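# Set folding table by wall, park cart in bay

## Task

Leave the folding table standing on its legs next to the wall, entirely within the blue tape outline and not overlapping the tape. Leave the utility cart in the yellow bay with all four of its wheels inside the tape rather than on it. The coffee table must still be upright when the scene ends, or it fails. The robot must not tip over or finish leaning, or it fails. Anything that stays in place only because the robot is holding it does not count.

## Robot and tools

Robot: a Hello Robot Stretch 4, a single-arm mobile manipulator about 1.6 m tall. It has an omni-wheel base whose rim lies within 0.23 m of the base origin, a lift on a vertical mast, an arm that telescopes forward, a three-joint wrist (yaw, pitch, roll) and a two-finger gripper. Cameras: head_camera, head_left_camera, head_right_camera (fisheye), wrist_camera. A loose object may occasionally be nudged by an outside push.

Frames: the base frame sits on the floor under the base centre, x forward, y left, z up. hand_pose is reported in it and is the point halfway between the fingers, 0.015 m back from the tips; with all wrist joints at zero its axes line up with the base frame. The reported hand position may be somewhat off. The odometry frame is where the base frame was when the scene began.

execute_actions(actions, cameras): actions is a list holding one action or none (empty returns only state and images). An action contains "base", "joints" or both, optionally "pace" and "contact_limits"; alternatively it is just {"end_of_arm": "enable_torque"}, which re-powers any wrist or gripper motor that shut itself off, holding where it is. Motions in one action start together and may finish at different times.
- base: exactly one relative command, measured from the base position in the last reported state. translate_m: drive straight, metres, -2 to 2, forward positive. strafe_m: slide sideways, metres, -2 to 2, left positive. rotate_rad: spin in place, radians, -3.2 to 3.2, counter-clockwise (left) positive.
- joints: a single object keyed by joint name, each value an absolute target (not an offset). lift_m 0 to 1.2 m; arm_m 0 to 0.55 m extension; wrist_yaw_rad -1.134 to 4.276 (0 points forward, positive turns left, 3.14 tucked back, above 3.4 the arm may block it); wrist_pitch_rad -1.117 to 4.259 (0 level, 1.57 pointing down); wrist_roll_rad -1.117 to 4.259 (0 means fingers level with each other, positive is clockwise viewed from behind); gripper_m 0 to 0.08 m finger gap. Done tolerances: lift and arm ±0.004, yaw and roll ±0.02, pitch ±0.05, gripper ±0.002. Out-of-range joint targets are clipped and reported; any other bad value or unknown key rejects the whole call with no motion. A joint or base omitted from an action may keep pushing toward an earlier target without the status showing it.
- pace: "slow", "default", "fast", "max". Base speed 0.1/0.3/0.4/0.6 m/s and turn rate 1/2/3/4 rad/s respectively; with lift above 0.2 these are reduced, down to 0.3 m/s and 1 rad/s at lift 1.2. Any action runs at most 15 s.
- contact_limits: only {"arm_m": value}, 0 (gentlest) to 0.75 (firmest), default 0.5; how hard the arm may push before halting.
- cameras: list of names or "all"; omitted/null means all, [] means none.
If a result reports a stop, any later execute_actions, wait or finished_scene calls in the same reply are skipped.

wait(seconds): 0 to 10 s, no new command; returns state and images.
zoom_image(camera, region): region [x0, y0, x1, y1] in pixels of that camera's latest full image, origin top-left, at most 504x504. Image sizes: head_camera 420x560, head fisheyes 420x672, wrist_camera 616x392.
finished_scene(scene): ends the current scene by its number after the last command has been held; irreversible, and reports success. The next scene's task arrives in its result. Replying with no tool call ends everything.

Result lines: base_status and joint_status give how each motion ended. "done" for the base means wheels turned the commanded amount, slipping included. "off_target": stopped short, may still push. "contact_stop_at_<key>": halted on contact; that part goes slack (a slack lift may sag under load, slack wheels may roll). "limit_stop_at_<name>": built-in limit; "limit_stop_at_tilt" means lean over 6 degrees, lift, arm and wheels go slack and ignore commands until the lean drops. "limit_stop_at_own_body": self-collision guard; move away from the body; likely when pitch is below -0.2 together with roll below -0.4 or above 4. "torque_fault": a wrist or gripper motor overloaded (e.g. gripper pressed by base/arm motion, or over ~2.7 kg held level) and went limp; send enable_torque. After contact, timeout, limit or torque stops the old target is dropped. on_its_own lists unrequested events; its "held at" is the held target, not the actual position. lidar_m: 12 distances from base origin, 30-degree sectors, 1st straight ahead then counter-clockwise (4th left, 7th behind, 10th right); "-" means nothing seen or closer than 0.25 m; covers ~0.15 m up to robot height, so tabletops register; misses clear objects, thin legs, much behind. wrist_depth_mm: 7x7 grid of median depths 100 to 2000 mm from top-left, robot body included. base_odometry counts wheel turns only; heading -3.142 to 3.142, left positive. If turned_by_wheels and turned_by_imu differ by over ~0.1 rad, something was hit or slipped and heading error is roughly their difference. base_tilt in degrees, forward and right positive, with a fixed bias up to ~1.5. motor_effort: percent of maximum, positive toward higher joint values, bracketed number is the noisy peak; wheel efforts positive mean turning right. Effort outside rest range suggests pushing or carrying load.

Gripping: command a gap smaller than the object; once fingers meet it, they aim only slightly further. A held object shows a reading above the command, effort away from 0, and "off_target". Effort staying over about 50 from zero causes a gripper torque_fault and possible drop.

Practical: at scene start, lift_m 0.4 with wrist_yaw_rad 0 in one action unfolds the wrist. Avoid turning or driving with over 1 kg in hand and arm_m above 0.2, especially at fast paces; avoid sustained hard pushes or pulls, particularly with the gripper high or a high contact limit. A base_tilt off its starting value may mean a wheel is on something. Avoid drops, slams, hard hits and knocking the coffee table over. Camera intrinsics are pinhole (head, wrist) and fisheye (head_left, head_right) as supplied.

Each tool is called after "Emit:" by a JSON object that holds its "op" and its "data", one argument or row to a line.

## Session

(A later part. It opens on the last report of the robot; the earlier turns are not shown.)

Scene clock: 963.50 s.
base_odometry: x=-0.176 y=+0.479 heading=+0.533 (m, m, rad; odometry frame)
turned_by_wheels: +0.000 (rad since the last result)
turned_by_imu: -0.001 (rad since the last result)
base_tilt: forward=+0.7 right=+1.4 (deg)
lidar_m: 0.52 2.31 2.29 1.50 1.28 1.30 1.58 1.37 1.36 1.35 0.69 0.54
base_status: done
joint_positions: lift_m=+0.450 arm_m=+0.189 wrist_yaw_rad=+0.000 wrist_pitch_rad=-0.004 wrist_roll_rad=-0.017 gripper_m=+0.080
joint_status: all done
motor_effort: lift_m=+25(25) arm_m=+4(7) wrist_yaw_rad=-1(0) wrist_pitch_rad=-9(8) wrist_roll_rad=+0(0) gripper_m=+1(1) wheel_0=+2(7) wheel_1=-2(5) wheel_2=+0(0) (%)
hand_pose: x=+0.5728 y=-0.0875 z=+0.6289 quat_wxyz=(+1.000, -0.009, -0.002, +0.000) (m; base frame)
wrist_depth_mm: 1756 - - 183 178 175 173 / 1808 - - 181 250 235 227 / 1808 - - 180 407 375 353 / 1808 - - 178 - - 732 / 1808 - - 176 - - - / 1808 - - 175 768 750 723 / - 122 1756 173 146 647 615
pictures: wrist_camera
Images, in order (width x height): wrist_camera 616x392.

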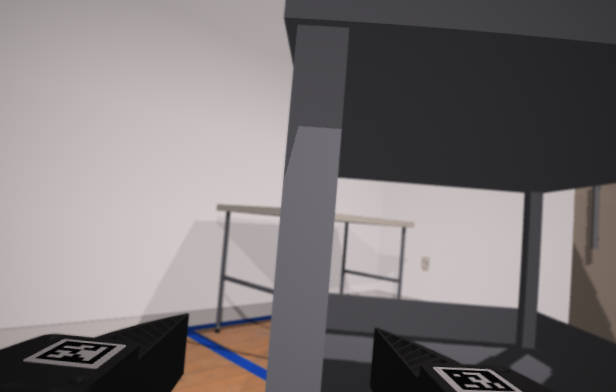

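Emit:
{"op": "execute_actions", "data": {
  "actions": [
    {"base":{"translate_m":0.035},"pace":"slow"}
  ],
  "cameras": []
}}

Emit:
{"op": "execute_actions", "data": {
  "actions": [
    {"base":{"strafe_m":-0.01},"pace":"slow"}
  ],
  "cameras": []
}}

Emit:
{"op": "execute_actions", "data": {
  "actions": [
    {"joints":{"gripper_m":0.02}}
  ],
  "cameras": ["wrist_camera"]
}}

Emit:
{"op": "execute_actions", "data": {
  "actions": [
    {"base":{"translate_m":0.2},"pace":"slow"}
  ],
  "cameras": ["wrist_camera","head_camera"]
}}

Scene clock: 969.80 s.
base_odometry: x=-0.146 y=+0.497 heading=+0.533 (m, m, rad; odometry frame)
turned_by_wheels: +0.000 (rad since the last result)
turned_by_imu: -0.001 (rad since the last result)
base_tilt: forward=+0.7 right=+1.3 (deg)
lidar_m: 0.47 2.28 2.28 1.53 1.30 1.34 1.63 1.37 1.38 1.33 0.64 0.50
base_status: done
joint_positions: lift_m=+0.450 arm_m=+0.189 wrist_yaw_rad=+0.000 wrist_pitch_rad=-0.004 wrist_roll_rad=-0.017 gripper_m=+0.080
joint_status: not commanded
motor_effort: lift_m=+25(25) arm_m=+4(5) wrist_yaw_rad=+0(1) wrist_pitch_rad=-10(8) wrist_roll_rad=+1(0) gripper_m=+2(2) wheel_0=+2(2) wheel_1=+1(3) wheel_2=-2(8) (%)
hand_pose: x=+0.5728 y=-0.0875 z=+0.6289 quat_wxyz=(+1.000, -0.009, -0.002, +0.000) (m; base frame)
wrist_depth_mm: 1756 - - 147 175 173 173 / 1756 - - 145 250 236 227 / 1756 - - 144 410 375 353 / 1808 - - 142 - - 707 / 1808 - - 141 - - - / 1756 - - 139 723 - 699 / - 122 1708 138 146 647 615
pictures: none
No camera images: the call's "cameras" was empty. Leave "cameras" out to get every camera's image.

Scene clock: 970.67 s.
base_odometry: x=-0.141 y=+0.489 heading=+0.533 (m, m, rad; odometry frame)
turned_by_wheels: +0.000 (rad since the last result)
turned_by_imu: +0.000 (rad since the last result)
base_tilt: forward=+0.7 right=+1.3 (deg)
lidar_m: 0.46 2.28 2.29 1.53 1.33 1.35 1.63 1.36 1.37 1.31 0.66 0.49
base_status: done
joint_positions: lift_m=+0.450 arm_m=+0.189 wrist_yaw_rad=+0.000 wrist_pitch_rad=-0.004 wrist_roll_rad=-0.017 gripper_m=+0.080
joint_status: not commanded
motor_effort: lift_m=+25(25) arm_m=+4(4) wrist_yaw_rad=+0(1) wrist_pitch_rad=-10(11) wrist_roll_rad=+0(0) gripper_m=+1(1) wheel_0=+2(7) wheel_1=+0(4) wheel_2=+0(1) (%)
hand_pose: x=+0.5728 y=-0.0875 z=+0.6289 quat_wxyz=(+1.000, -0.009, -0.002, +0.000) (m; base frame)
wrist_depth_mm: 1756 1983 - 146 179 173 174 / 1863 - - 145 250 236 226 / 1756 - - 143 407 373 355 / 1808 - - 142 - - 699 / 1808 - - 140 - - 699 / 1808 - - 139 723 - 699 / - 122 1537 484 146 647 597
pictures: none
No camera images: the call's "cameras" was empty. Leave "cameras" out to get every camera's image.

Scene clock: 971.97 s.
base_odometry: x=-0.141 y=+0.489 heading=+0.533 (m, m, rad; odometry frame)
turned_by_wheels: +0.000 (rad since the last result)
turned_by_imu: +0.000 (rad since the last result)
base_tilt: forward=+0.7 right=+1.3 (deg)
lidar_m: 0.47 2.29 2.27 1.52 1.33 1.33 1.62 1.38 1.38 1.31 0.64 0.48
base_status: not commanded
joint_positions: lift_m=+0.450 arm_m=+0.189 wrist_yaw_rad=+0.001 wrist_pitch_rad=-0.004 wrist_roll_rad=-0.017 gripper_m=+0.025
joint_status: gripper_m off_target (ended at +0.025, target +0.020)
motor_effort: lift_m=+25(25) arm_m=+4(4) wrist_yaw_rad=-3(6) wrist_pitch_rad=-9(10) wrist_roll_rad=+0(0) gripper_m=-32(32) wheel_0=+2(2) wheel_1=+0(0) wheel_2=+0(0) (%)
hand_pose: x=+0.5728 y=-0.0873 z=+0.6289 quat_wxyz=(+1.000, -0.009, -0.002, +0.000) (m; base frame)
wrist_depth_mm: 1756 - - 146 179 173 174 / 1756 - - 144 250 236 227 / 1808 - - 143 413 375 353 / 1808 - - 142 - - 707 / 1808 - - 141 - - 707 / 1808 - - 139 741 - 699 / 1618 1863 135 137 634 627 609
pictures: wrist_camera
Images, in order (width x height): wrist_camera 616x392.

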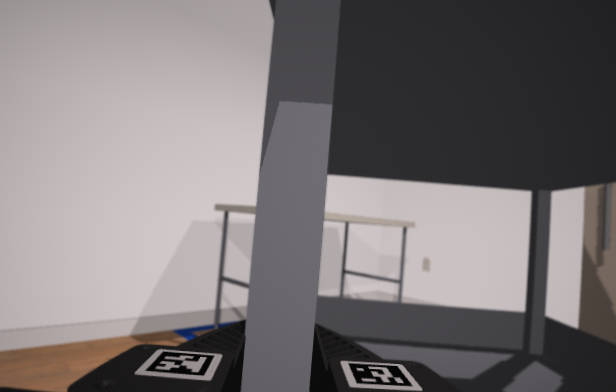

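Scene clock: 975.23 s.
base_odometry: x=+0.031 y=+0.590 heading=+0.534 (m, m, rad; odometry frame)
turned_by_wheels: +0.001 (rad since the last result)
turned_by_imu: +0.001 (rad since the last result)
base_tilt: forward=+0.7 right=+1.3 (deg)
lidar_m: 0.48 2.15 2.14 1.69 1.47 1.47 1.74 1.53 1.55 1.14 0.66 0.50
base_status: done
joint_positions: lift_m=+0.450 arm_m=+0.189 wrist_yaw_rad=+0.005 wrist_pitch_rad=-0.005 wrist_roll_rad=-0.017 gripper_m=+0.024
joint_status: not commanded
on_its_own: wrist_yaw_rad is at rest, and its effort (-14) is outside its rest range (-13 to +13)
motor_effort: lift_m=+25(25) arm_m=+4(4) wrist_yaw_rad=-14(16) wrist_pitch_rad=-7(9) wrist_roll_rad=+0(0) gripper_m=-29(32) wheel_0=+8(13) wheel_1=+3(2) wheel_2=+0(8) (%)
hand_pose: x=+0.5732 y=-0.0864 z=+0.6290 quat_wxyz=(+1.000, -0.009, -0.002, +0.002) (m; base frame)
wrist_depth_mm: 1618 1921 - 147 178 173 173 / 1618 1921 - 145 249 235 227 / 1661 1863 - 144 410 375 353 / 1661 1921 - 142 - - - / 1661 1863 - 141 - - - / 1661 1863 - 140 732 732 - / 1576 1808 136 138 647 634 585
pictures: head_camera, wrist_camera
Images, in order (width x height): head_camera 420x560, wrist_camera 616x392.

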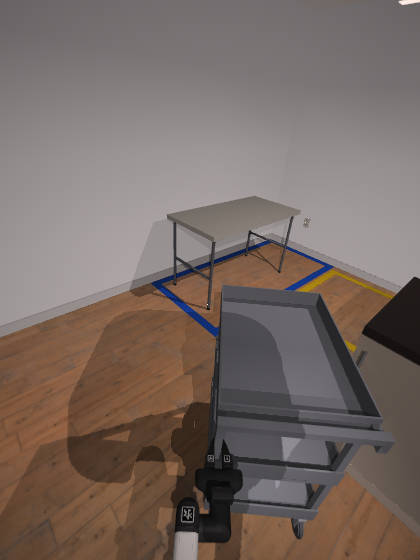

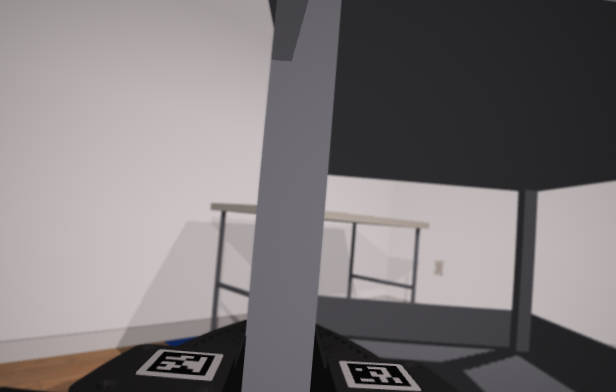

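Straight now and clear of the corner; continuing.

Emit:
{"op": "execute_actions", "data": {
  "actions": [
    {"base":{"translate_m":0.22},"pace":"slow"}
  ],
  "cameras": ["head_left_camera","head_camera"]
}}

Scene clock: 982.67 s.
base_odometry: x=+0.220 y=+0.702 heading=+0.535 (m, m, rad; odometry frame)
turned_by_wheels: +0.001 (rad since the last result)
turned_by_imu: +0.000 (rad since the last result)
base_tilt: forward=+0.7 right=+1.4 (deg)
lidar_m: 0.50 1.97 2.00 1.86 1.62 1.61 1.92 1.69 1.69 0.99 0.67 0.50
base_status: done
joint_positions: lift_m=+0.450 arm_m=+0.189 wrist_yaw_rad=+0.002 wrist_pitch_rad=-0.005 wrist_roll_rad=-0.017 gripper_m=+0.024
joint_status: not commanded
motor_effort: lift_m=+25(25) arm_m=+4(4) wrist_yaw_rad=-7(15) wrist_pitch_rad=-5(9) wrist_roll_rad=+1(0) gripper_m=-25(28) wheel_0=+6(12) wheel_1=+3(6) wheel_2=-2(6) (%)
hand_pose: x=+0.5729 y=-0.0870 z=+0.6290 quat_wxyz=(+1.000, -0.009, -0.003, +0.001) (m; base frame)
wrist_depth_mm: 1499 1756 - 147 178 173 173 / 1499 1756 - 145 249 235 227 / 1499 1756 - 144 407 373 353 / 1499 1756 1983 143 - 750 - / 1499 1708 1921 141 - - - / 1499 1756 1921 140 732 750 - / 1537 1618 136 138 640 634 585
pictures: head_camera, head_left_camera
Images, in order (width x height): head_camera 420x560, head_left_camera 420x672.

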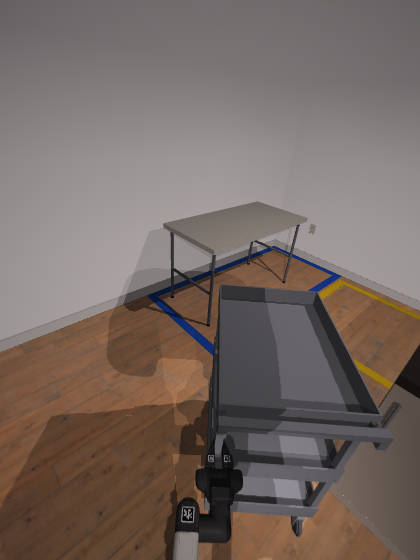

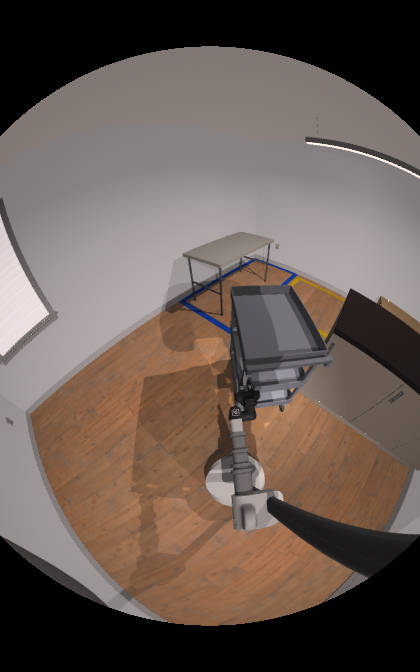

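Emit:
{"op": "execute_actions", "data": {
  "actions": [
    {"joints":{"gripper_m":0.065}}
  ],
  "cameras": []
}}

Emit:
{"op": "execute_actions", "data": {
  "actions": [
    {"base":{"strafe_m":0.14},"pace":"slow"}
  ],
  "cameras": []
}}

Emit:
{"op": "execute_actions", "data": {
  "actions": [
    {"base":{"translate_m":0.04},"pace":"slow"}
  ],
  "cameras": []
}}

Emit:
{"op": "execute_actions", "data": {
  "actions": [
    {"base":{"strafe_m":0.1},"pace":"slow"}
  ],
  "cameras": ["wrist_camera","head_left_camera"]
}}

Scene clock: 992.07 s.
base_odometry: x=+0.220 y=+0.702 heading=+0.534 (m, m, rad; odometry frame)
turned_by_wheels: +0.000 (rad since the last result)
turned_by_imu: -0.001 (rad since the last result)
base_tilt: forward=+0.7 right=+1.3 (deg)
lidar_m: 0.48 1.97 2.00 1.86 1.62 1.63 1.94 1.70 1.69 0.99 0.68 0.50
base_status: not commanded
joint_positions: lift_m=+0.450 arm_m=+0.189 wrist_yaw_rad=+0.001 wrist_pitch_rad=-0.005 wrist_roll_rad=-0.017 gripper_m=+0.065
joint_status: all done
motor_effort: lift_m=+25(25) arm_m=+4(4) wrist_yaw_rad=-2(7) wrist_pitch_rad=-10(7) wrist_roll_rad=-1(0) gripper_m=+2(20) wheel_0=+2(6) wheel_1=+1(3) wheel_2=-1(1) (%)
hand_pose: x=+0.5728 y=-0.0873 z=+0.6290 quat_wxyz=(+1.000, -0.009, -0.003, +0.000) (m; base frame)
wrist_depth_mm: 1499 1708 - 147 179 173 174 / 1499 1756 - 145 249 235 227 / 1464 1708 - 144 407 375 355 / 1499 1756 1983 143 - 741 - / 1499 1756 1921 141 - - - / 1537 1756 1921 732 741 741 - / - 110 143 492 136 647 585
pictures: none
No camera images: the call's "cameras" was empty. Leave "cameras" out to get every camera's image.

Scene clock: 994.60 s.
base_odometry: x=+0.149 y=+0.823 heading=+0.534 (m, m, rad; odometry frame)
turned_by_wheels: -0.001 (rad since the last result)
turned_by_imu: -0.002 (rad since the last result)
base_tilt: forward=+0.7 right=+1.3 (deg)
lidar_m: 0.51 1.88 1.89 1.72 1.51 1.52 1.84 1.77 1.83 1.12 0.62 0.49
base_status: done
joint_positions: lift_m=+0.450 arm_m=+0.190 wrist_yaw_rad=-0.003 wrist_pitch_rad=-0.004 wrist_roll_rad=-0.017 gripper_m=+0.065
joint_status: not commanded
motor_effort: lift_m=+25(25) arm_m=+2(4) wrist_yaw_rad=+8(28) wrist_pitch_rad=-10(11) wrist_roll_rad=+0(0) gripper_m=-3(5) wheel_0=-5(16) wheel_1=-1(0) wheel_2=-2(2) (%)
hand_pose: x=+0.5729 y=-0.0880 z=+0.6289 quat_wxyz=(+1.000, -0.009, -0.002, -0.001) (m; base frame)
wrist_depth_mm: 1430 1661 1983 - 174 174 173 / 1430 1661 - - 229 236 226 / 1430 1661 1983 - 359 375 355 / 1430 1661 1983 1537 - - 707 / 1430 1661 1921 170 - - - / 1430 1618 1983 168 750 - 707 / - 111 1708 166 136 647 647
pictures: none
No camera images: the call's "cameras" was empty. Leave "cameras" out to get every camera's image.

Scene clock: 996.13 s.
base_odometry: x=+0.183 y=+0.843 heading=+0.534 (m, m, rad; odometry frame)
turned_by_wheels: +0.000 (rad since the last result)
turned_by_imu: -0.001 (rad since the last result)
base_tilt: forward=+0.7 right=+1.3 (deg)
lidar_m: 0.49 1.85 1.86 1.79 1.51 1.55 1.87 1.82 1.81 1.06 0.57 0.48
base_status: done
joint_positions: lift_m=+0.450 arm_m=+0.190 wrist_yaw_rad=-0.003 wrist_pitch_rad=-0.004 wrist_roll_rad=-0.017 gripper_m=+0.065
joint_status: not commanded
motor_effort: lift_m=+25(25) arm_m=+2(2) wrist_yaw_rad=+6(11) wrist_pitch_rad=-12(7) wrist_roll_rad=+0(0) gripper_m=-3(3) wheel_0=+0(3) wheel_1=+2(4) wheel_2=-3(8) (%)
hand_pose: x=+0.5730 y=-0.0880 z=+0.6289 quat_wxyz=(+1.000, -0.009, -0.002, -0.001) (m; base frame)
wrist_depth_mm: 1397 1576 1921 - 159 174 173 / 1397 1618 1921 - 230 235 227 / 1397 1618 1921 138 359 377 353 / 1430 1618 1921 136 1808 - - / 1397 1661 1921 135 - - - / 1430 1618 1921 133 715 - - / - 111 1661 132 129 647 647
pictures: none
No camera images: the call's "cameras" was empty. Leave "cameras" out to get every camera's image.

Scene clock: 998.27 s.
base_odometry: x=+0.132 y=+0.929 heading=+0.533 (m, m, rad; odometry frame)
turned_by_wheels: -0.001 (rad since the last result)
turned_by_imu: -0.002 (rad since the last result)
base_tilt: forward=+0.7 right=+1.3 (deg)
lidar_m: 0.51 1.78 1.79 1.68 1.47 1.46 1.78 1.86 1.93 1.17 0.55 0.50
base_status: done
joint_positions: lift_m=+0.450 arm_m=+0.190 wrist_yaw_rad=-0.003 wrist_pitch_rad=-0.004 wrist_roll_rad=-0.017 gripper_m=+0.065
joint_status: not commanded
motor_effort: lift_m=+25(25) arm_m=+2(2) wrist_yaw_rad=+7(12) wrist_pitch_rad=-11(12) wrist_roll_rad=+0(1) gripper_m=-3(3) wheel_0=-4(12) wheel_1=-1(9) wheel_2=-3(3) (%)
hand_pose: x=+0.5729 y=-0.0880 z=+0.6288 quat_wxyz=(+1.000, -0.009, -0.002, -0.001) (m; base frame)
wrist_depth_mm: 1336 1576 1808 - 174 173 173 / 1308 1537 1808 - 213 235 228 / 1336 1618 1863 - 357 375 351 / 1308 1576 1808 1576 1576 - - / 1366 1576 1863 173 - - - / 1366 1537 1921 171 - - - / - 111 1661 168 136 640 627
pictures: head_left_camera, wrist_camera
Images, in order (width x height): head_left_camera 420x672, wrist_camera 616x392.

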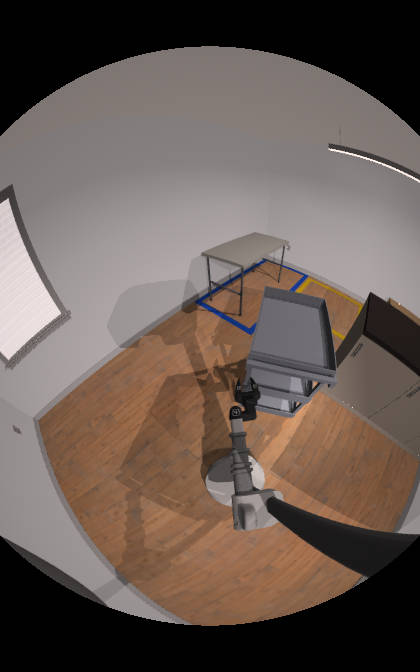

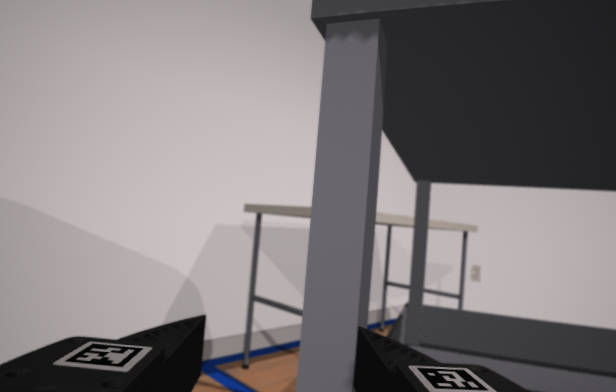

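Emit:
{"op": "execute_actions", "data": {
  "actions": [
    {"joints":{"arm_m":0}}
  ],
  "cameras": []
}}

Emit:
{"op": "execute_actions", "data": {
  "actions": [
    {"base":{"strafe_m":0.2}}
  ],
  "cameras": []
}}

Emit:
{"op": "execute_actions", "data": {
  "actions": [
    {"base":{"translate_m":0.1}}
  ],
  "cameras": []
}}

Emit:
{"op": "execute_actions", "data": {
  "actions": [
    {"base":{"rotate_rad":-0.4},"joints":{"gripper_m":0.08}}
  ],
  "cameras": ["wrist_camera","head_camera"]
}}

Scene clock: 1006.50 s.
base_odometry: x=+0.132 y=+0.929 heading=+0.533 (m, m, rad; odometry frame)
turned_by_wheels: +0.000 (rad since the last result)
turned_by_imu: -0.001 (rad since the last result)
base_tilt: forward=+0.7 right=+1.3 (deg)
lidar_m: 0.51 1.79 1.77 1.71 1.46 1.48 1.78 1.89 1.92 1.16 0.54 0.50
base_status: not commanded
joint_positions: lift_m=+0.450 arm_m=+0.001 wrist_yaw_rad=+0.000 wrist_pitch_rad=-0.004 wrist_roll_rad=-0.017 gripper_m=+0.065
joint_status: all done
motor_effort: lift_m=+25(25) arm_m=-4(5) wrist_yaw_rad=-1(7) wrist_pitch_rad=-9(10) wrist_roll_rad=+1(0) gripper_m=-2(2) wheel_0=-2(4) wheel_1=+0(1) wheel_2=-3(3) (%)
hand_pose: x=+0.3847 y=-0.0874 z=+0.6289 quat_wxyz=(+1.000, -0.009, -0.002, +0.000) (m; base frame)
wrist_depth_mm: 1464 1661 - 309 300 307 296 / 1464 1661 - 359 338 314 294 / 1464 1708 - - 402 368 349 / 1499 1661 1983 - - - 759 / 1499 1708 - - - - - / 1499 1708 - 1921 891 866 - / - 111 1661 359 136 654 676
pictures: none
No camera images: the call's "cameras" was empty. Leave "cameras" out to get every camera's image.

Scene clock: 1008.43 s.
base_odometry: x=+0.031 y=+1.102 heading=+0.533 (m, m, rad; odometry frame)
turned_by_wheels: +0.000 (rad since the last result)
turned_by_imu: -0.001 (rad since the last result)
base_tilt: forward=+0.7 right=+1.3 (deg)
lidar_m: 1.84 1.65 1.63 1.49 1.31 1.33 1.61 2.02 2.01 1.30 0.64 0.55
base_status: done
joint_positions: lift_m=+0.450 arm_m=+0.001 wrist_yaw_rad=+0.000 wrist_pitch_rad=-0.004 wrist_roll_rad=-0.017 gripper_m=+0.065
joint_status: not commanded
motor_effort: lift_m=+25(25) arm_m=-4(4) wrist_yaw_rad=-1(1) wrist_pitch_rad=-8(10) wrist_roll_rad=+0(0) gripper_m=-2(2) wheel_0=-1(11) wheel_1=+0(6) wheel_2=-1(1) (%)
hand_pose: x=+0.3847 y=-0.0874 z=+0.6289 quat_wxyz=(+1.000, -0.009, -0.002, +0.000) (m; base frame)
wrist_depth_mm: 1336 1537 1808 - - - 319 / 1336 1537 1863 - - - 336 / 1366 1537 1808 - - 654 368 / 1366 1537 1863 - - 931 715 / 1336 1537 1863 - - - - / 1308 1618 1863 - - 904 866 / - 111 1708 1863 136 370 668
pictures: none
No camera images: the call's "cameras" was empty. Leave "cameras" out to get every camera's image.

Scene clock: 1009.97 s.
base_odometry: x=+0.117 y=+1.152 heading=+0.533 (m, m, rad; odometry frame)
turned_by_wheels: +0.000 (rad since the last result)
turned_by_imu: +0.000 (rad since the last result)
base_tilt: forward=+0.7 right=+1.3 (deg)
lidar_m: 1.73 1.56 1.57 1.60 1.39 1.40 1.70 2.09 2.09 1.28 0.52 0.49
base_status: done
joint_positions: lift_m=+0.450 arm_m=+0.001 wrist_yaw_rad=+0.000 wrist_pitch_rad=-0.004 wrist_roll_rad=-0.017 gripper_m=+0.065
joint_status: not commanded
motor_effort: lift_m=+25(25) arm_m=-5(4) wrist_yaw_rad=-2(1) wrist_pitch_rad=-10(10) wrist_roll_rad=+0(0) gripper_m=-2(2) wheel_0=+1(4) wheel_1=+1(8) wheel_2=+1(6) (%)
hand_pose: x=+0.3847 y=-0.0874 z=+0.6289 quat_wxyz=(+1.000, -0.009, -0.002, +0.000) (m; base frame)
wrist_depth_mm: 1281 1464 1756 - - - - / 1281 1464 1756 - - - 357 / 1281 1464 1808 - - - 379 / 1281 1464 1863 - - - 768 / 1308 1537 1756 - - - - / 1308 1499 1808 - - - 778 / - 111 1661 1863 137 627 640
pictures: none
No camera images: the call's "cameras" was empty. Leave "cameras" out to get every camera's image.

Scene clock: 1011.13 s.
base_odometry: x=+0.117 y=+1.152 heading=+0.133 (m, m, rad; odometry frame)
turned_by_wheels: -0.400 (rad since the last result)
turned_by_imu: -0.405 (rad since the last result)
base_tilt: forward=+0.7 right=+1.3 (deg)
lidar_m: 0.50 1.70 1.54 1.61 1.50 1.37 1.45 1.82 2.10 1.79 0.72 0.51
base_status: done
joint_positions: lift_m=+0.450 arm_m=+0.001 wrist_yaw_rad=+0.000 wrist_pitch_rad=-0.004 wrist_roll_rad=-0.017 gripper_m=+0.080
joint_status: all done
motor_effort: lift_m=+25(25) arm_m=-4(4) wrist_yaw_rad=+0(0) wrist_pitch_rad=-11(10) wrist_roll_rad=+0(1) gripper_m=+2(4) wheel_0=+2(5) wheel_1=+0(4) wheel_2=+1(7) (%)
hand_pose: x=+0.3847 y=-0.0874 z=+0.6289 quat_wxyz=(+1.000, -0.009, -0.002, +0.000) (m; base frame)
wrist_depth_mm: 1537 1983 - 290 300 291 296 / 1576 1921 - 343 347 351 353 / 1618 1983 - 430 402 368 353 / 1618 1983 - - - 960 1138 / 1618 - - - - - - / 1618 1863 - 866 960 931 1205 / - 122 1708 399 146 654 591
pictures: head_camera, wrist_camera
Images, in order (width x height): head_camera 420x560, wrist_camera 616x392.

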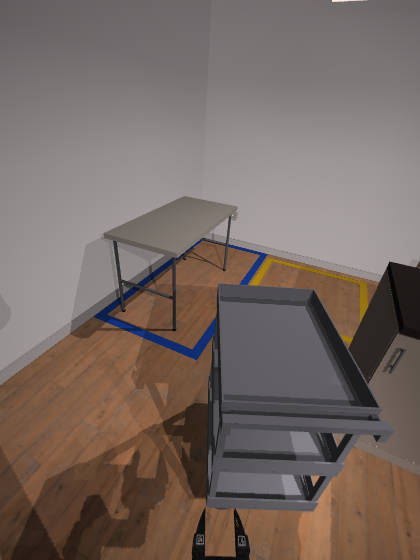

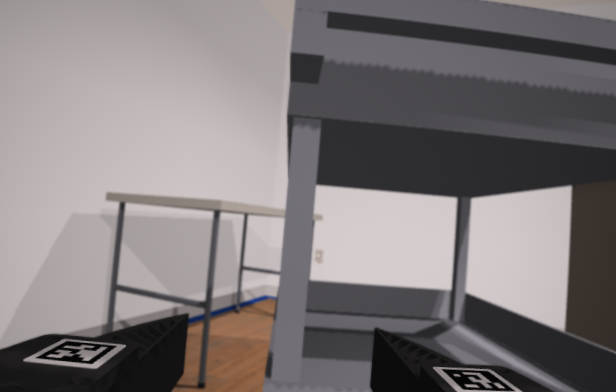

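Emit:
{"op": "execute_actions", "data": {
  "actions": [
    {"joints":{"arm_m":0.18,"gripper_m":0.065},"pace":"slow"}
  ]
}}

Scene clock: 1030.67 s.
base_odometry: x=+0.117 y=+1.152 heading=+0.133 (m, m, rad; odometry frame)
turned_by_wheels: +0.000 (rad since the last result)
turned_by_imu: -0.001 (rad since the last result)
base_tilt: forward=+0.7 right=+1.3 (deg)
lidar_m: 0.48 1.70 1.55 1.60 1.52 1.37 1.44 1.81 2.09 1.74 0.70 0.51
base_status: not commanded
joint_positions: lift_m=+0.450 arm_m=+0.179 wrist_yaw_rad=+0.000 wrist_pitch_rad=-0.004 wrist_roll_rad=-0.017 gripper_m=+0.065
joint_status: all done
motor_effort: lift_m=+25(25) arm_m=+4(5) wrist_yaw_rad=-1(0) wrist_pitch_rad=-10(10) wrist_roll_rad=+0(0) gripper_m=-2(2) wheel_0=+2(2) wheel_1=+0(0) wheel_2=+0(0) (%)
hand_pose: x=+0.5628 y=-0.0874 z=+0.6289 quat_wxyz=(+1.000, -0.009, -0.002, +0.000) (m; base frame)
wrist_depth_mm: 1499 1863 - 166 178 173 169 / 1499 1921 - 165 251 235 227 / 1537 1921 - 163 413 375 353 / 1537 1808 - 162 - 778 - / 1576 1983 - 160 - - - / 1576 1863 - 158 768 768 - / - 111 1661 156 137 647 580
pictures: head_camera, head_left_camera, head_right_camera, wrist_camera
Images, in order (width x height): head_camera 420x560, head_left_camera 420x672, head_right_camera 420x672, wrist_camera 616x392.

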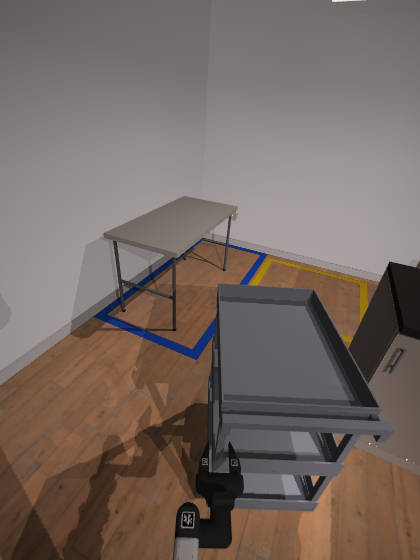

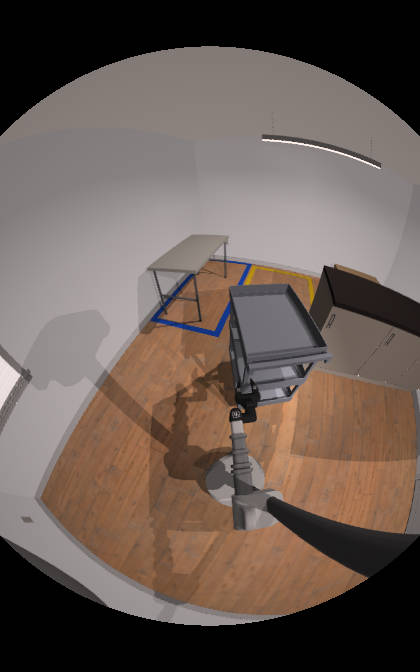

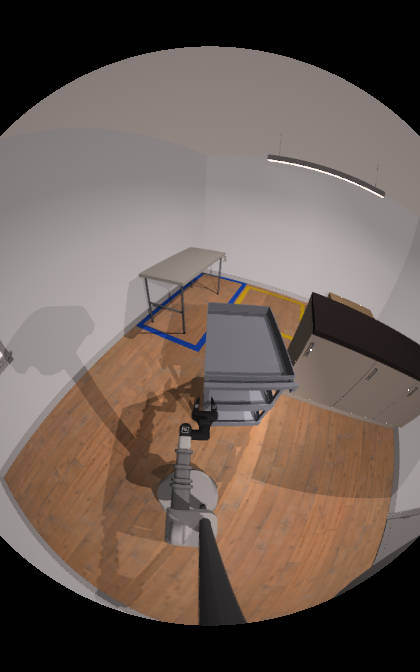

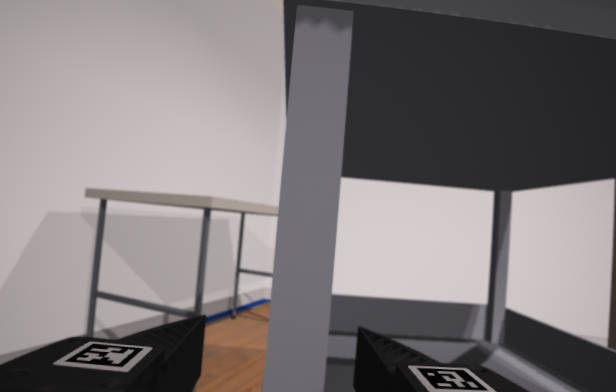

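Emit:
{"op": "execute_actions", "data": {
  "actions": [
    {"base":{"translate_m":0.05},"pace":"slow"}
  ],
  "cameras": []
}}

Emit:
{"op": "execute_actions", "data": {
  "actions": [
    {"base":{"strafe_m":0.15},"pace":"slow"}
  ],
  "cameras": []
}}

Emit:
{"op": "execute_actions", "data": {
  "actions": [
    {"base":{"translate_m":0.05},"pace":"slow"}
  ],
  "cameras": []
}}

Emit:
{"op": "execute_actions", "data": {
  "actions": [
    {"base":{"strafe_m":0.12},"pace":"slow"}
  ],
  "cameras": ["head_camera","wrist_camera"]
}}

Scene clock: 1038.67 s.
base_odometry: x=+0.166 y=+1.159 heading=+0.134 (m, m, rad; odometry frame)
turned_by_wheels: +0.000 (rad since the last result)
turned_by_imu: -0.001 (rad since the last result)
base_tilt: forward=+0.7 right=+1.4 (deg)
lidar_m: 0.46 1.69 1.56 1.58 1.58 1.43 1.49 1.92 2.11 1.70 0.64 0.46
base_status: done
joint_positions: lift_m=+0.450 arm_m=+0.179 wrist_yaw_rad=+0.000 wrist_pitch_rad=-0.004 wrist_roll_rad=-0.017 gripper_m=+0.065
joint_status: not commanded
motor_effort: lift_m=+25(25) arm_m=+4(4) wrist_yaw_rad=-1(1) wrist_pitch_rad=-10(7) wrist_roll_rad=+0(0) gripper_m=-2(2) wheel_0=+2(5) wheel_1=+2(2) wheel_2=-1(9) (%)
hand_pose: x=+0.5628 y=-0.0874 z=+0.6289 quat_wxyz=(+1.000, -0.009, -0.002, +0.000) (m; base frame)
wrist_depth_mm: 1464 1921 - 114 167 173 174 / 1499 1863 - 113 244 236 227 / 1499 1863 - 112 394 373 353 / 1464 1863 - 111 - 732 - / 1499 1983 - 110 - - - / 1499 1983 - 109 715 723 - / - 111 1708 107 136 647 580
pictures: none
No camera images: the call's "cameras" was empty. Leave "cameras" out to get every camera's image.

Scene clock: 1041.30 s.
base_odometry: x=+0.146 y=+1.308 heading=+0.133 (m, m, rad; odometry frame)
turned_by_wheels: +0.000 (rad since the last result)
turned_by_imu: -0.002 (rad since the last result)
base_tilt: forward=+0.7 right=+1.3 (deg)
lidar_m: 0.44 1.54 1.41 1.43 1.49 1.36 1.41 1.77 2.23 1.82 0.52 0.45
base_status: done
joint_positions: lift_m=+0.450 arm_m=+0.180 wrist_yaw_rad=-0.003 wrist_pitch_rad=-0.004 wrist_roll_rad=-0.017 gripper_m=+0.065
joint_status: not commanded
motor_effort: lift_m=+25(25) arm_m=+3(4) wrist_yaw_rad=+7(12) wrist_pitch_rad=-12(12) wrist_roll_rad=+0(1) gripper_m=-3(4) wheel_0=-4(15) wheel_1=+1(3) wheel_2=-2(0) (%)
hand_pose: x=+0.5629 y=-0.0880 z=+0.6288 quat_wxyz=(+1.000, -0.009, -0.002, -0.001) (m; base frame)
wrist_depth_mm: 1336 1756 - - 123 174 173 / 1336 1708 - - 213 236 227 / 1366 1756 - 119 322 375 353 / 1397 1661 - 118 640 - - / 1397 1756 - 116 - - - / 1397 1618 - 115 676 - - / - 112 1499 113 111 627 615
pictures: none
No camera images: the call's "cameras" was empty. Leave "cameras" out to get every camera's image.

Scene clock: 1043.00 s.
base_odometry: x=+0.196 y=+1.314 heading=+0.133 (m, m, rad; odometry frame)
turned_by_wheels: +0.000 (rad since the last result)
turned_by_imu: +0.000 (rad since the last result)
base_tilt: forward=+0.6 right=+1.3 (deg)
lidar_m: 0.40 1.52 1.39 1.44 1.55 1.42 1.46 1.89 2.26 1.72 0.48 0.41
base_status: done
joint_positions: lift_m=+0.450 arm_m=+0.180 wrist_yaw_rad=-0.002 wrist_pitch_rad=-0.005 wrist_roll_rad=-0.017 gripper_m=+0.065
joint_status: not commanded
motor_effort: lift_m=+25(25) arm_m=+3(3) wrist_yaw_rad=+6(14) wrist_pitch_rad=-7(11) wrist_roll_rad=+1(0) gripper_m=-3(3) wheel_0=+4(1) wheel_1=+3(1) wheel_2=-4(6) (%)
hand_pose: x=+0.5629 y=-0.0879 z=+0.6290 quat_wxyz=(+1.000, -0.009, -0.002, -0.001) (m; base frame)
wrist_depth_mm: 1308 1661 - - - 173 173 / 1308 1661 - - - 236 227 / 1366 1756 - - - 377 353 / 1366 1618 - - - - - / 1366 1708 - - - - - / 1397 1618 - - - - - / - 111 1576 1863 - 603 574
pictures: none
No camera images: the call's "cameras" was empty. Leave "cameras" out to get every camera's image.

Scene clock: 1045.33 s.
base_odometry: x=+0.180 y=+1.433 heading=+0.133 (m, m, rad; odometry frame)
turned_by_wheels: -0.001 (rad since the last result)
turned_by_imu: -0.002 (rad since the last result)
base_tilt: forward=+0.7 right=+1.3 (deg)
lidar_m: 0.43 1.39 1.26 1.29 1.49 1.36 1.43 1.77 2.39 1.80 0.41 0.40
base_status: done
joint_positions: lift_m=+0.450 arm_m=+0.180 wrist_yaw_rad=-0.001 wrist_pitch_rad=-0.004 wrist_roll_rad=-0.017 gripper_m=+0.065
joint_status: not commanded
motor_effort: lift_m=+25(25) arm_m=+2(3) wrist_yaw_rad=+3(11) wrist_pitch_rad=-10(11) wrist_roll_rad=+0(0) gripper_m=-3(3) wheel_0=-6(12) wheel_1=+0(2) wheel_2=-2(3) (%)
hand_pose: x=+0.5630 y=-0.0877 z=+0.6289 quat_wxyz=(+1.000, -0.009, -0.002, -0.001) (m; base frame)
wrist_depth_mm: 1229 1537 - 106 165 173 174 / 1229 1537 - - 225 234 225 / 1255 1576 - - - 373 353 / 1255 1537 - 1229 - - - / 1281 1618 - - - - - / 1255 1537 - - - - - / - 111 1708 - 110 585 559
pictures: head_camera, wrist_camera
Images, in order (width x height): head_camera 420x560, wrist_camera 616x392.

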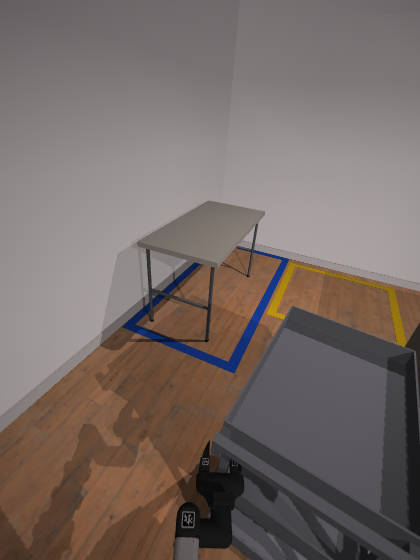

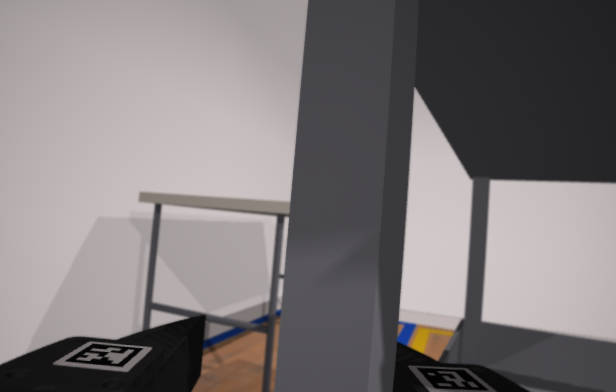

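Emit:
{"op": "execute_actions", "data": {
  "actions": [
    {"joints":{"arm_m":0,"gripper_m":0.08}}
  ],
  "cameras": []
}}

Emit:
{"op": "execute_actions", "data": {
  "actions": [
    {"base":{"strafe_m":0.267}}
  ],
  "cameras": []
}}

Emit:
{"op": "execute_actions", "data": {
  "actions": [
    {"base":{"rotate_rad":-0.5},"pace":"slow"}
  ],
  "cameras": []
}}

Emit:
{"op": "execute_actions", "data": {
  "actions": [
    {"base":{"translate_m":0.08},"pace":"slow"}
  ],
  "cameras": ["head_camera","wrist_camera"]
}}

Scene clock: 1059.40 s.
base_odometry: x=+0.180 y=+1.433 heading=+0.133 (m, m, rad; odometry frame)
turned_by_wheels: +0.000 (rad since the last result)
turned_by_imu: -0.001 (rad since the last result)
base_tilt: forward=+0.6 right=+1.4 (deg)
lidar_m: 0.41 1.37 1.26 1.30 1.49 1.33 1.42 1.80 2.36 1.81 0.42 0.40
base_status: not commanded
joint_positions: lift_m=+0.450 arm_m=+0.001 wrist_yaw_rad=+0.000 wrist_pitch_rad=-0.004 wrist_roll_rad=-0.017 gripper_m=+0.080
joint_status: all done
motor_effort: lift_m=+25(25) arm_m=-4(4) wrist_yaw_rad=+0(2) wrist_pitch_rad=-11(9) wrist_roll_rad=+1(1) gripper_m=+1(5) wheel_0=-3(6) wheel_1=+0(0) wheel_2=-2(2) (%)
hand_pose: x=+0.3847 y=-0.0874 z=+0.6289 quat_wxyz=(+1.000, -0.009, -0.002, +0.000) (m; base frame)
wrist_depth_mm: 1255 1618 - 267 253 225 210 / 1308 1661 - 282 260 234 223 / 1308 1661 - - 402 366 347 / 1336 1661 - 285 - - - / 1308 1618 - 287 - - - / 1336 1618 - - - 788 - / - 122 1756 276 146 654 654
pictures: none
No camera images: the call's "cameras" was empty. Leave "cameras" out to get every camera's image.

Scene clock: 1061.60 s.
base_odometry: x=+0.145 y=+1.698 heading=+0.133 (m, m, rad; odometry frame)
turned_by_wheels: +0.000 (rad since the last result)
turned_by_imu: -0.001 (rad since the last result)
base_tilt: forward=+0.7 right=+1.4 (deg)
lidar_m: 1.62 1.11 1.01 1.04 1.36 1.25 1.32 1.64 2.64 2.00 0.55 0.53
base_status: done
joint_positions: lift_m=+0.450 arm_m=+0.001 wrist_yaw_rad=+0.000 wrist_pitch_rad=-0.004 wrist_roll_rad=-0.017 gripper_m=+0.080
joint_status: not commanded
motor_effort: lift_m=+25(25) arm_m=-5(5) wrist_yaw_rad=+0(1) wrist_pitch_rad=-8(11) wrist_roll_rad=+0(1) gripper_m=+1(2) wheel_0=+1(10) wheel_1=-1(8) wheel_2=-2(2) (%)
hand_pose: x=+0.3847 y=-0.0874 z=+0.6289 quat_wxyz=(+1.000, -0.009, -0.002, +0.000) (m; base frame)
wrist_depth_mm: 1060 1336 1756 - - - - / 1060 1366 1808 - - - - / 1060 1336 1863 - - - - / 1078 1397 1808 - - - - / 1078 1366 1808 - - - - / 1078 1281 1863 - - - - / - 122 1708 1863 146 - 732
pictures: none
No camera images: the call's "cameras" was empty. Leave "cameras" out to get every camera's image.

Scene clock: 1063.30 s.
base_odometry: x=+0.145 y=+1.698 heading=-0.367 (m, m, rad; odometry frame)
turned_by_wheels: -0.500 (rad since the last result)
turned_by_imu: -0.506 (rad since the last result)
base_tilt: forward=+0.7 right=+1.3 (deg)
lidar_m: 0.54 1.62 1.14 1.04 1.06 1.36 1.26 1.29 1.63 2.61 1.92 0.56
base_status: done
joint_positions: lift_m=+0.450 arm_m=+0.001 wrist_yaw_rad=+0.000 wrist_pitch_rad=-0.004 wrist_roll_rad=-0.017 gripper_m=+0.080
joint_status: not commanded
motor_effort: lift_m=+25(25) arm_m=-4(5) wrist_yaw_rad=-1(1) wrist_pitch_rad=-9(8) wrist_roll_rad=+0(1) gripper_m=+1(2) wheel_0=+2(4) wheel_1=+1(2) wheel_2=+3(3) (%)
hand_pose: x=+0.3847 y=-0.0874 z=+0.6289 quat_wxyz=(+1.000, -0.009, -0.002, +0.000) (m; base frame)
wrist_depth_mm: - - - 336 338 - - / - - - 397 394 397 397 / - - - 394 402 394 397 / - - - 976 - 976 1182 / - - - - - 1255 1182 / - - - 842 1008 960 1160 / - 122 1618 377 146 654 574
pictures: none
No camera images: the call's "cameras" was empty. Leave "cameras" out to get every camera's image.

Scene clock: 1065.37 s.
base_odometry: x=+0.219 y=+1.669 heading=-0.367 (m, m, rad; odometry frame)
turned_by_wheels: +0.000 (rad since the last result)
turned_by_imu: -0.001 (rad since the last result)
base_tilt: forward=+0.7 right=+1.3 (deg)
lidar_m: 0.45 1.55 1.13 1.05 1.08 1.43 1.33 1.36 1.74 2.63 0.65 0.47
base_status: done
joint_positions: lift_m=+0.450 arm_m=+0.001 wrist_yaw_rad=+0.000 wrist_pitch_rad=-0.004 wrist_roll_rad=-0.017 gripper_m=+0.080
joint_status: not commanded
motor_effort: lift_m=+25(25) arm_m=-5(4) wrist_yaw_rad=-2(0) wrist_pitch_rad=-11(13) wrist_roll_rad=-1(1) gripper_m=+2(1) wheel_0=+2(9) wheel_1=+0(3) wheel_2=-1(6) (%)
hand_pose: x=+0.3847 y=-0.0874 z=+0.6289 quat_wxyz=(+1.000, -0.009, -0.002, +0.000) (m; base frame)
wrist_depth_mm: - - - 281 312 315 296 / - - - 310 310 315 314 / - - - 375 402 368 347 / 1983 - - 732 - 904 1098 / - - - - - 1229 1078 / - - - 842 904 891 1060 / - 122 1661 535 146 654 580
pictures: head_camera, wrist_camera
Images, in order (width x height): head_camera 420x560, wrist_camera 616x392.

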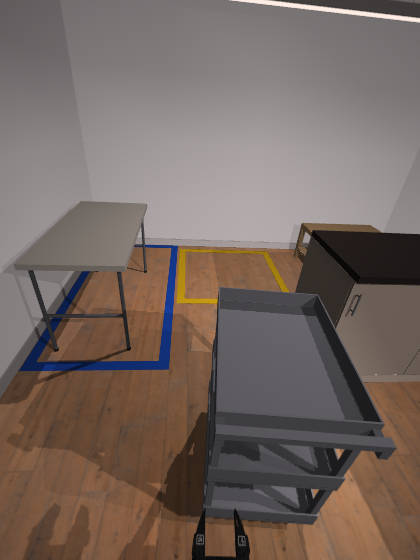

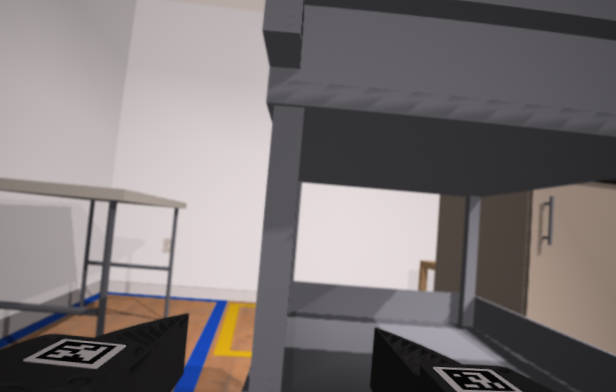

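Emit:
{"op": "execute_actions", "data": {
  "actions": [
    {"base":{"strafe_m":0.012},"joints":{"arm_m":0.14},"pace":"slow"}
  ],
  "cameras": ["wrist_camera"]
}}

Emit:
{"op": "execute_actions", "data": {
  "actions": [
    {"joints":{"gripper_m":0.021}}
  ],
  "cameras": []
}}

Emit:
{"op": "execute_actions", "data": {
  "actions": [
    {"base":{"translate_m":0.5},"pace":"slow"}
  ],
  "cameras": ["head_camera"]
}}

Scene clock: 1072.93 s.
base_odometry: x=+0.224 y=+1.680 heading=-0.367 (m, m, rad; odometry frame)
turned_by_wheels: +0.000 (rad since the last result)
turned_by_imu: -0.001 (rad since the last result)
base_tilt: forward=+0.7 right=+1.3 (deg)
lidar_m: 0.47 1.54 1.09 1.03 1.03 1.38 1.33 1.38 1.73 2.64 0.64 0.48
base_status: done
joint_positions: lift_m=+0.450 arm_m=+0.139 wrist_yaw_rad=+0.000 wrist_pitch_rad=-0.004 wrist_roll_rad=-0.017 gripper_m=+0.080
joint_status: all done
motor_effort: lift_m=+25(25) arm_m=+4(3) wrist_yaw_rad=-1(0) wrist_pitch_rad=-8(10) wrist_roll_rad=+1(1) gripper_m=+1(2) wheel_0=-1(9) wheel_1=+0(3) wheel_2=+0(2) (%)
hand_pose: x=+0.5228 y=-0.0874 z=+0.6289 quat_wxyz=(+1.000, -0.009, -0.002, +0.000) (m; base frame)
wrist_depth_mm: 1983 - - 176 178 173 173 / - - - 175 249 234 226 / - - - 173 407 373 351 / 1983 - - 171 - 1118 946 / - - - 169 - 1308 960 / 1921 - - 168 778 778 917 / - 122 1661 167 146 647 585
pictures: wrist_camera
Images, in order (width x height): wrist_camera 616x392.

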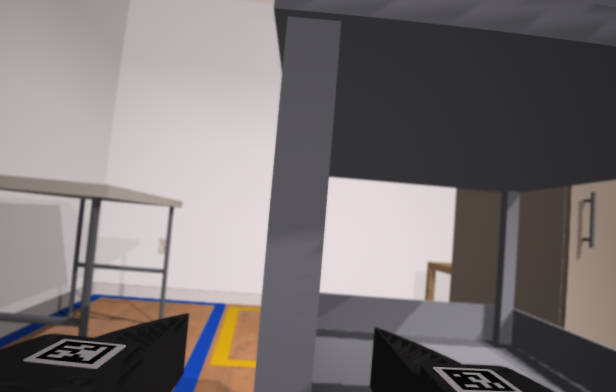

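Scene clock: 1074.13 s.
base_odometry: x=+0.224 y=+1.680 heading=-0.367 (m, m, rad; odometry frame)
turned_by_wheels: +0.000 (rad since the last result)
turned_by_imu: +0.000 (rad since the last result)
base_tilt: forward=+0.7 right=+1.4 (deg)
lidar_m: 0.45 1.55 1.12 1.04 1.05 1.39 1.32 1.37 1.74 2.63 0.63 0.47
base_status: not commanded
joint_positions: lift_m=+0.450 arm_m=+0.139 wrist_yaw_rad=+0.000 wrist_pitch_rad=-0.004 wrist_roll_rad=-0.017 gripper_m=+0.021
joint_status: all done
motor_effort: lift_m=+25(25) arm_m=+4(5) wrist_yaw_rad=-1(0) wrist_pitch_rad=-11(10) wrist_roll_rad=+0(0) gripper_m=-2(2) wheel_0=-1(1) wheel_1=+0(0) wheel_2=+0(0) (%)
hand_pose: x=+0.5228 y=-0.0874 z=+0.6289 quat_wxyz=(+1.000, -0.009, -0.002, +0.000) (m; base frame)
wrist_depth_mm: 1983 - - 176 178 173 172 / - - - 175 248 236 226 / - - - 173 407 373 353 / 1921 - - 171 - 1118 931 / - - - 170 - 1308 960 / 1921 - - 168 759 778 931 / 1576 1756 128 159 634 627 585
pictures: none
No camera images: the call's "cameras" was empty. Leave "cameras" out to get every camera's image.

Scene clock: 1080.43 s.
base_odometry: x=+0.690 y=+1.501 heading=-0.367 (m, m, rad; odometry frame)
turned_by_wheels: +0.000 (rad since the last result)
turned_by_imu: -0.003 (rad since the last result)
base_tilt: forward=+0.7 right=+1.3 (deg)
lidar_m: 0.36 1.06 1.17 1.08 1.11 1.42 1.84 1.87 2.40 2.61 0.32 0.31
base_status: done
joint_positions: lift_m=+0.450 arm_m=+0.139 wrist_yaw_rad=-0.002 wrist_pitch_rad=-0.005 wrist_roll_rad=-0.017 gripper_m=+0.021
joint_status: not commanded
motor_effort: lift_m=+25(25) arm_m=+4(5) wrist_yaw_rad=+5(15) wrist_pitch_rad=-7(9) wrist_roll_rad=+0(0) gripper_m=-1(2) wheel_0=+2(11) wheel_1=+0(9) wheel_2=-4(10) (%)
hand_pose: x=+0.5226 y=-0.0878 z=+0.6290 quat_wxyz=(+1.000, -0.009, -0.002, -0.001) (m; base frame)
wrist_depth_mm: - 108 170 185 178 173 172 / - 108 - - 250 234 226 / - 106 - - - 373 351 / 1576 106 - - - - 878 / - 105 - - - - 904 / - 107 - - - - 878 / 759 - 127 842 - 564 535
pictures: head_camera
Images, in order (width x height): head_camera 420x560.

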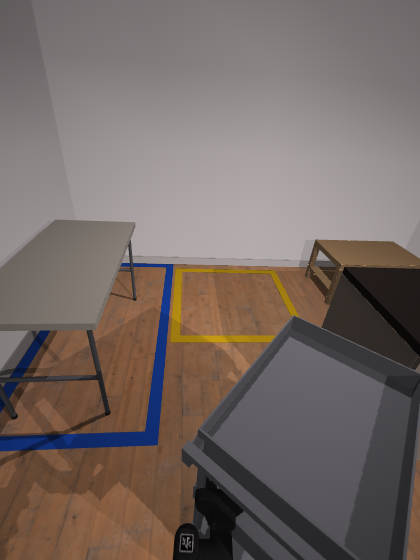

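Emit:
{"op": "execute_actions", "data": {
  "actions": [
    {"base":{"translate_m":-0.1},"joints":{"arm_m":0},"pace":"slow"}
  ],
  "cameras": []
}}

Emit:
{"op": "execute_actions", "data": {
  "actions": [
    {"joints":{"gripper_m":0.08}}
  ]
}}

Scene clock: 1087.50 s.
base_odometry: x=+0.597 y=+1.537 heading=-0.367 (m, m, rad; odometry frame)
turned_by_wheels: +0.000 (rad since the last result)
turned_by_imu: -0.001 (rad since the last result)
base_tilt: forward=+0.7 right=+1.4 (deg)
lidar_m: 0.44 1.17 1.14 1.08 1.11 1.39 1.73 1.77 2.31 2.61 0.40 0.39
base_status: done
joint_positions: lift_m=+0.450 arm_m=+0.001 wrist_yaw_rad=+0.000 wrist_pitch_rad=-0.005 wrist_roll_rad=-0.017 gripper_m=+0.021
joint_status: all done
motor_effort: lift_m=+25(25) arm_m=-5(4) wrist_yaw_rad=-2(5) wrist_pitch_rad=-9(9) wrist_roll_rad=+1(0) gripper_m=+0(1) wheel_0=-2(5) wheel_1=-2(4) wheel_2=+0(8) (%)
hand_pose: x=+0.3847 y=-0.0875 z=+0.6290 quat_wxyz=(+1.000, -0.009, -0.002, +0.000) (m; base frame)
wrist_depth_mm: - - 309 307 264 231 211 / - - 347 306 266 237 223 / - - - 436 402 366 345 / 1983 - - - - 1138 866 / - - - - - - 931 / 1983 - - - 820 809 878 / 1576 1808 127 286 627 634 654
pictures: none
No camera images: the call's "cameras" was empty. Leave "cameras" out to get every camera's image.

Scene clock: 1088.70 s.
base_odometry: x=+0.597 y=+1.537 heading=-0.367 (m, m, rad; odometry frame)
turned_by_wheels: +0.000 (rad since the last result)
turned_by_imu: +0.000 (rad since the last result)
base_tilt: forward=+0.6 right=+1.4 (deg)
lidar_m: 0.45 1.15 1.15 1.07 1.09 1.41 1.73 1.75 2.32 2.62 0.39 0.39
base_status: not commanded
joint_positions: lift_m=+0.450 arm_m=+0.001 wrist_yaw_rad=+0.000 wrist_pitch_rad=-0.005 wrist_roll_rad=-0.017 gripper_m=+0.080
joint_status: all done
motor_effort: lift_m=+25(25) arm_m=-5(4) wrist_yaw_rad=+0(0) wrist_pitch_rad=-11(9) wrist_roll_rad=+1(0) gripper_m=+2(5) wheel_0=-2(2) wheel_1=-1(1) wheel_2=+0(0) (%)
hand_pose: x=+0.3847 y=-0.0875 z=+0.6290 quat_wxyz=(+1.000, -0.009, -0.002, +0.000) (m; base frame)
wrist_depth_mm: - - 307 309 264 230 210 / - - 347 304 266 236 222 / - - - 436 402 368 347 / 1983 - - - - 1160 878 / - - - - - - 931 / 1983 - - - 820 809 866 / - 122 342 488 146 654 654
pictures: head_camera, head_left_camera, head_right_camera, wrist_camera
Images, in order (width x height): head_camera 420x560, head_left_camera 420x672, head_right_camera 420x672, wrist_camera 616x392.

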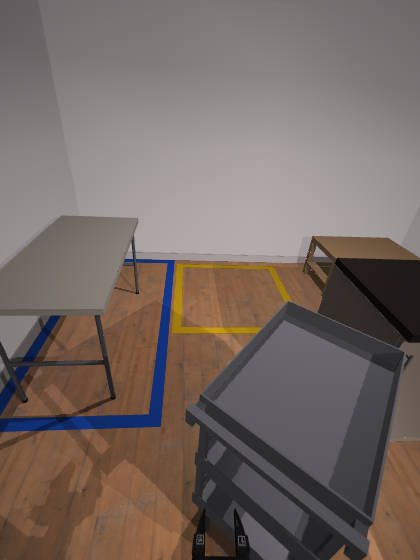

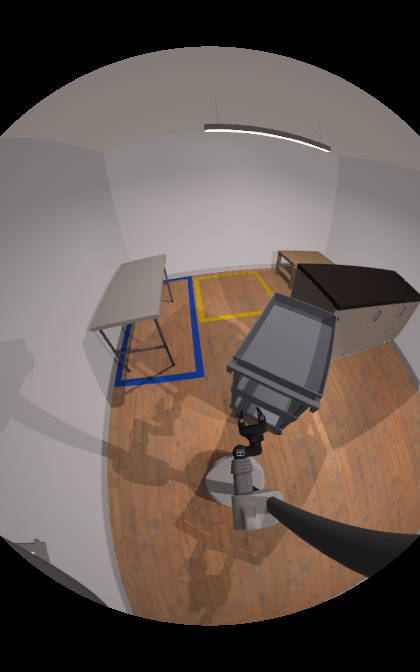

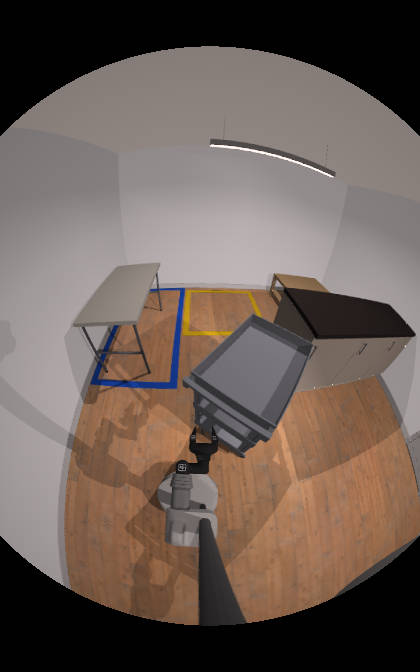

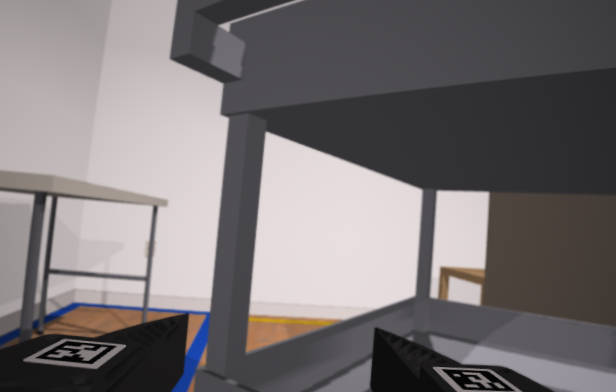

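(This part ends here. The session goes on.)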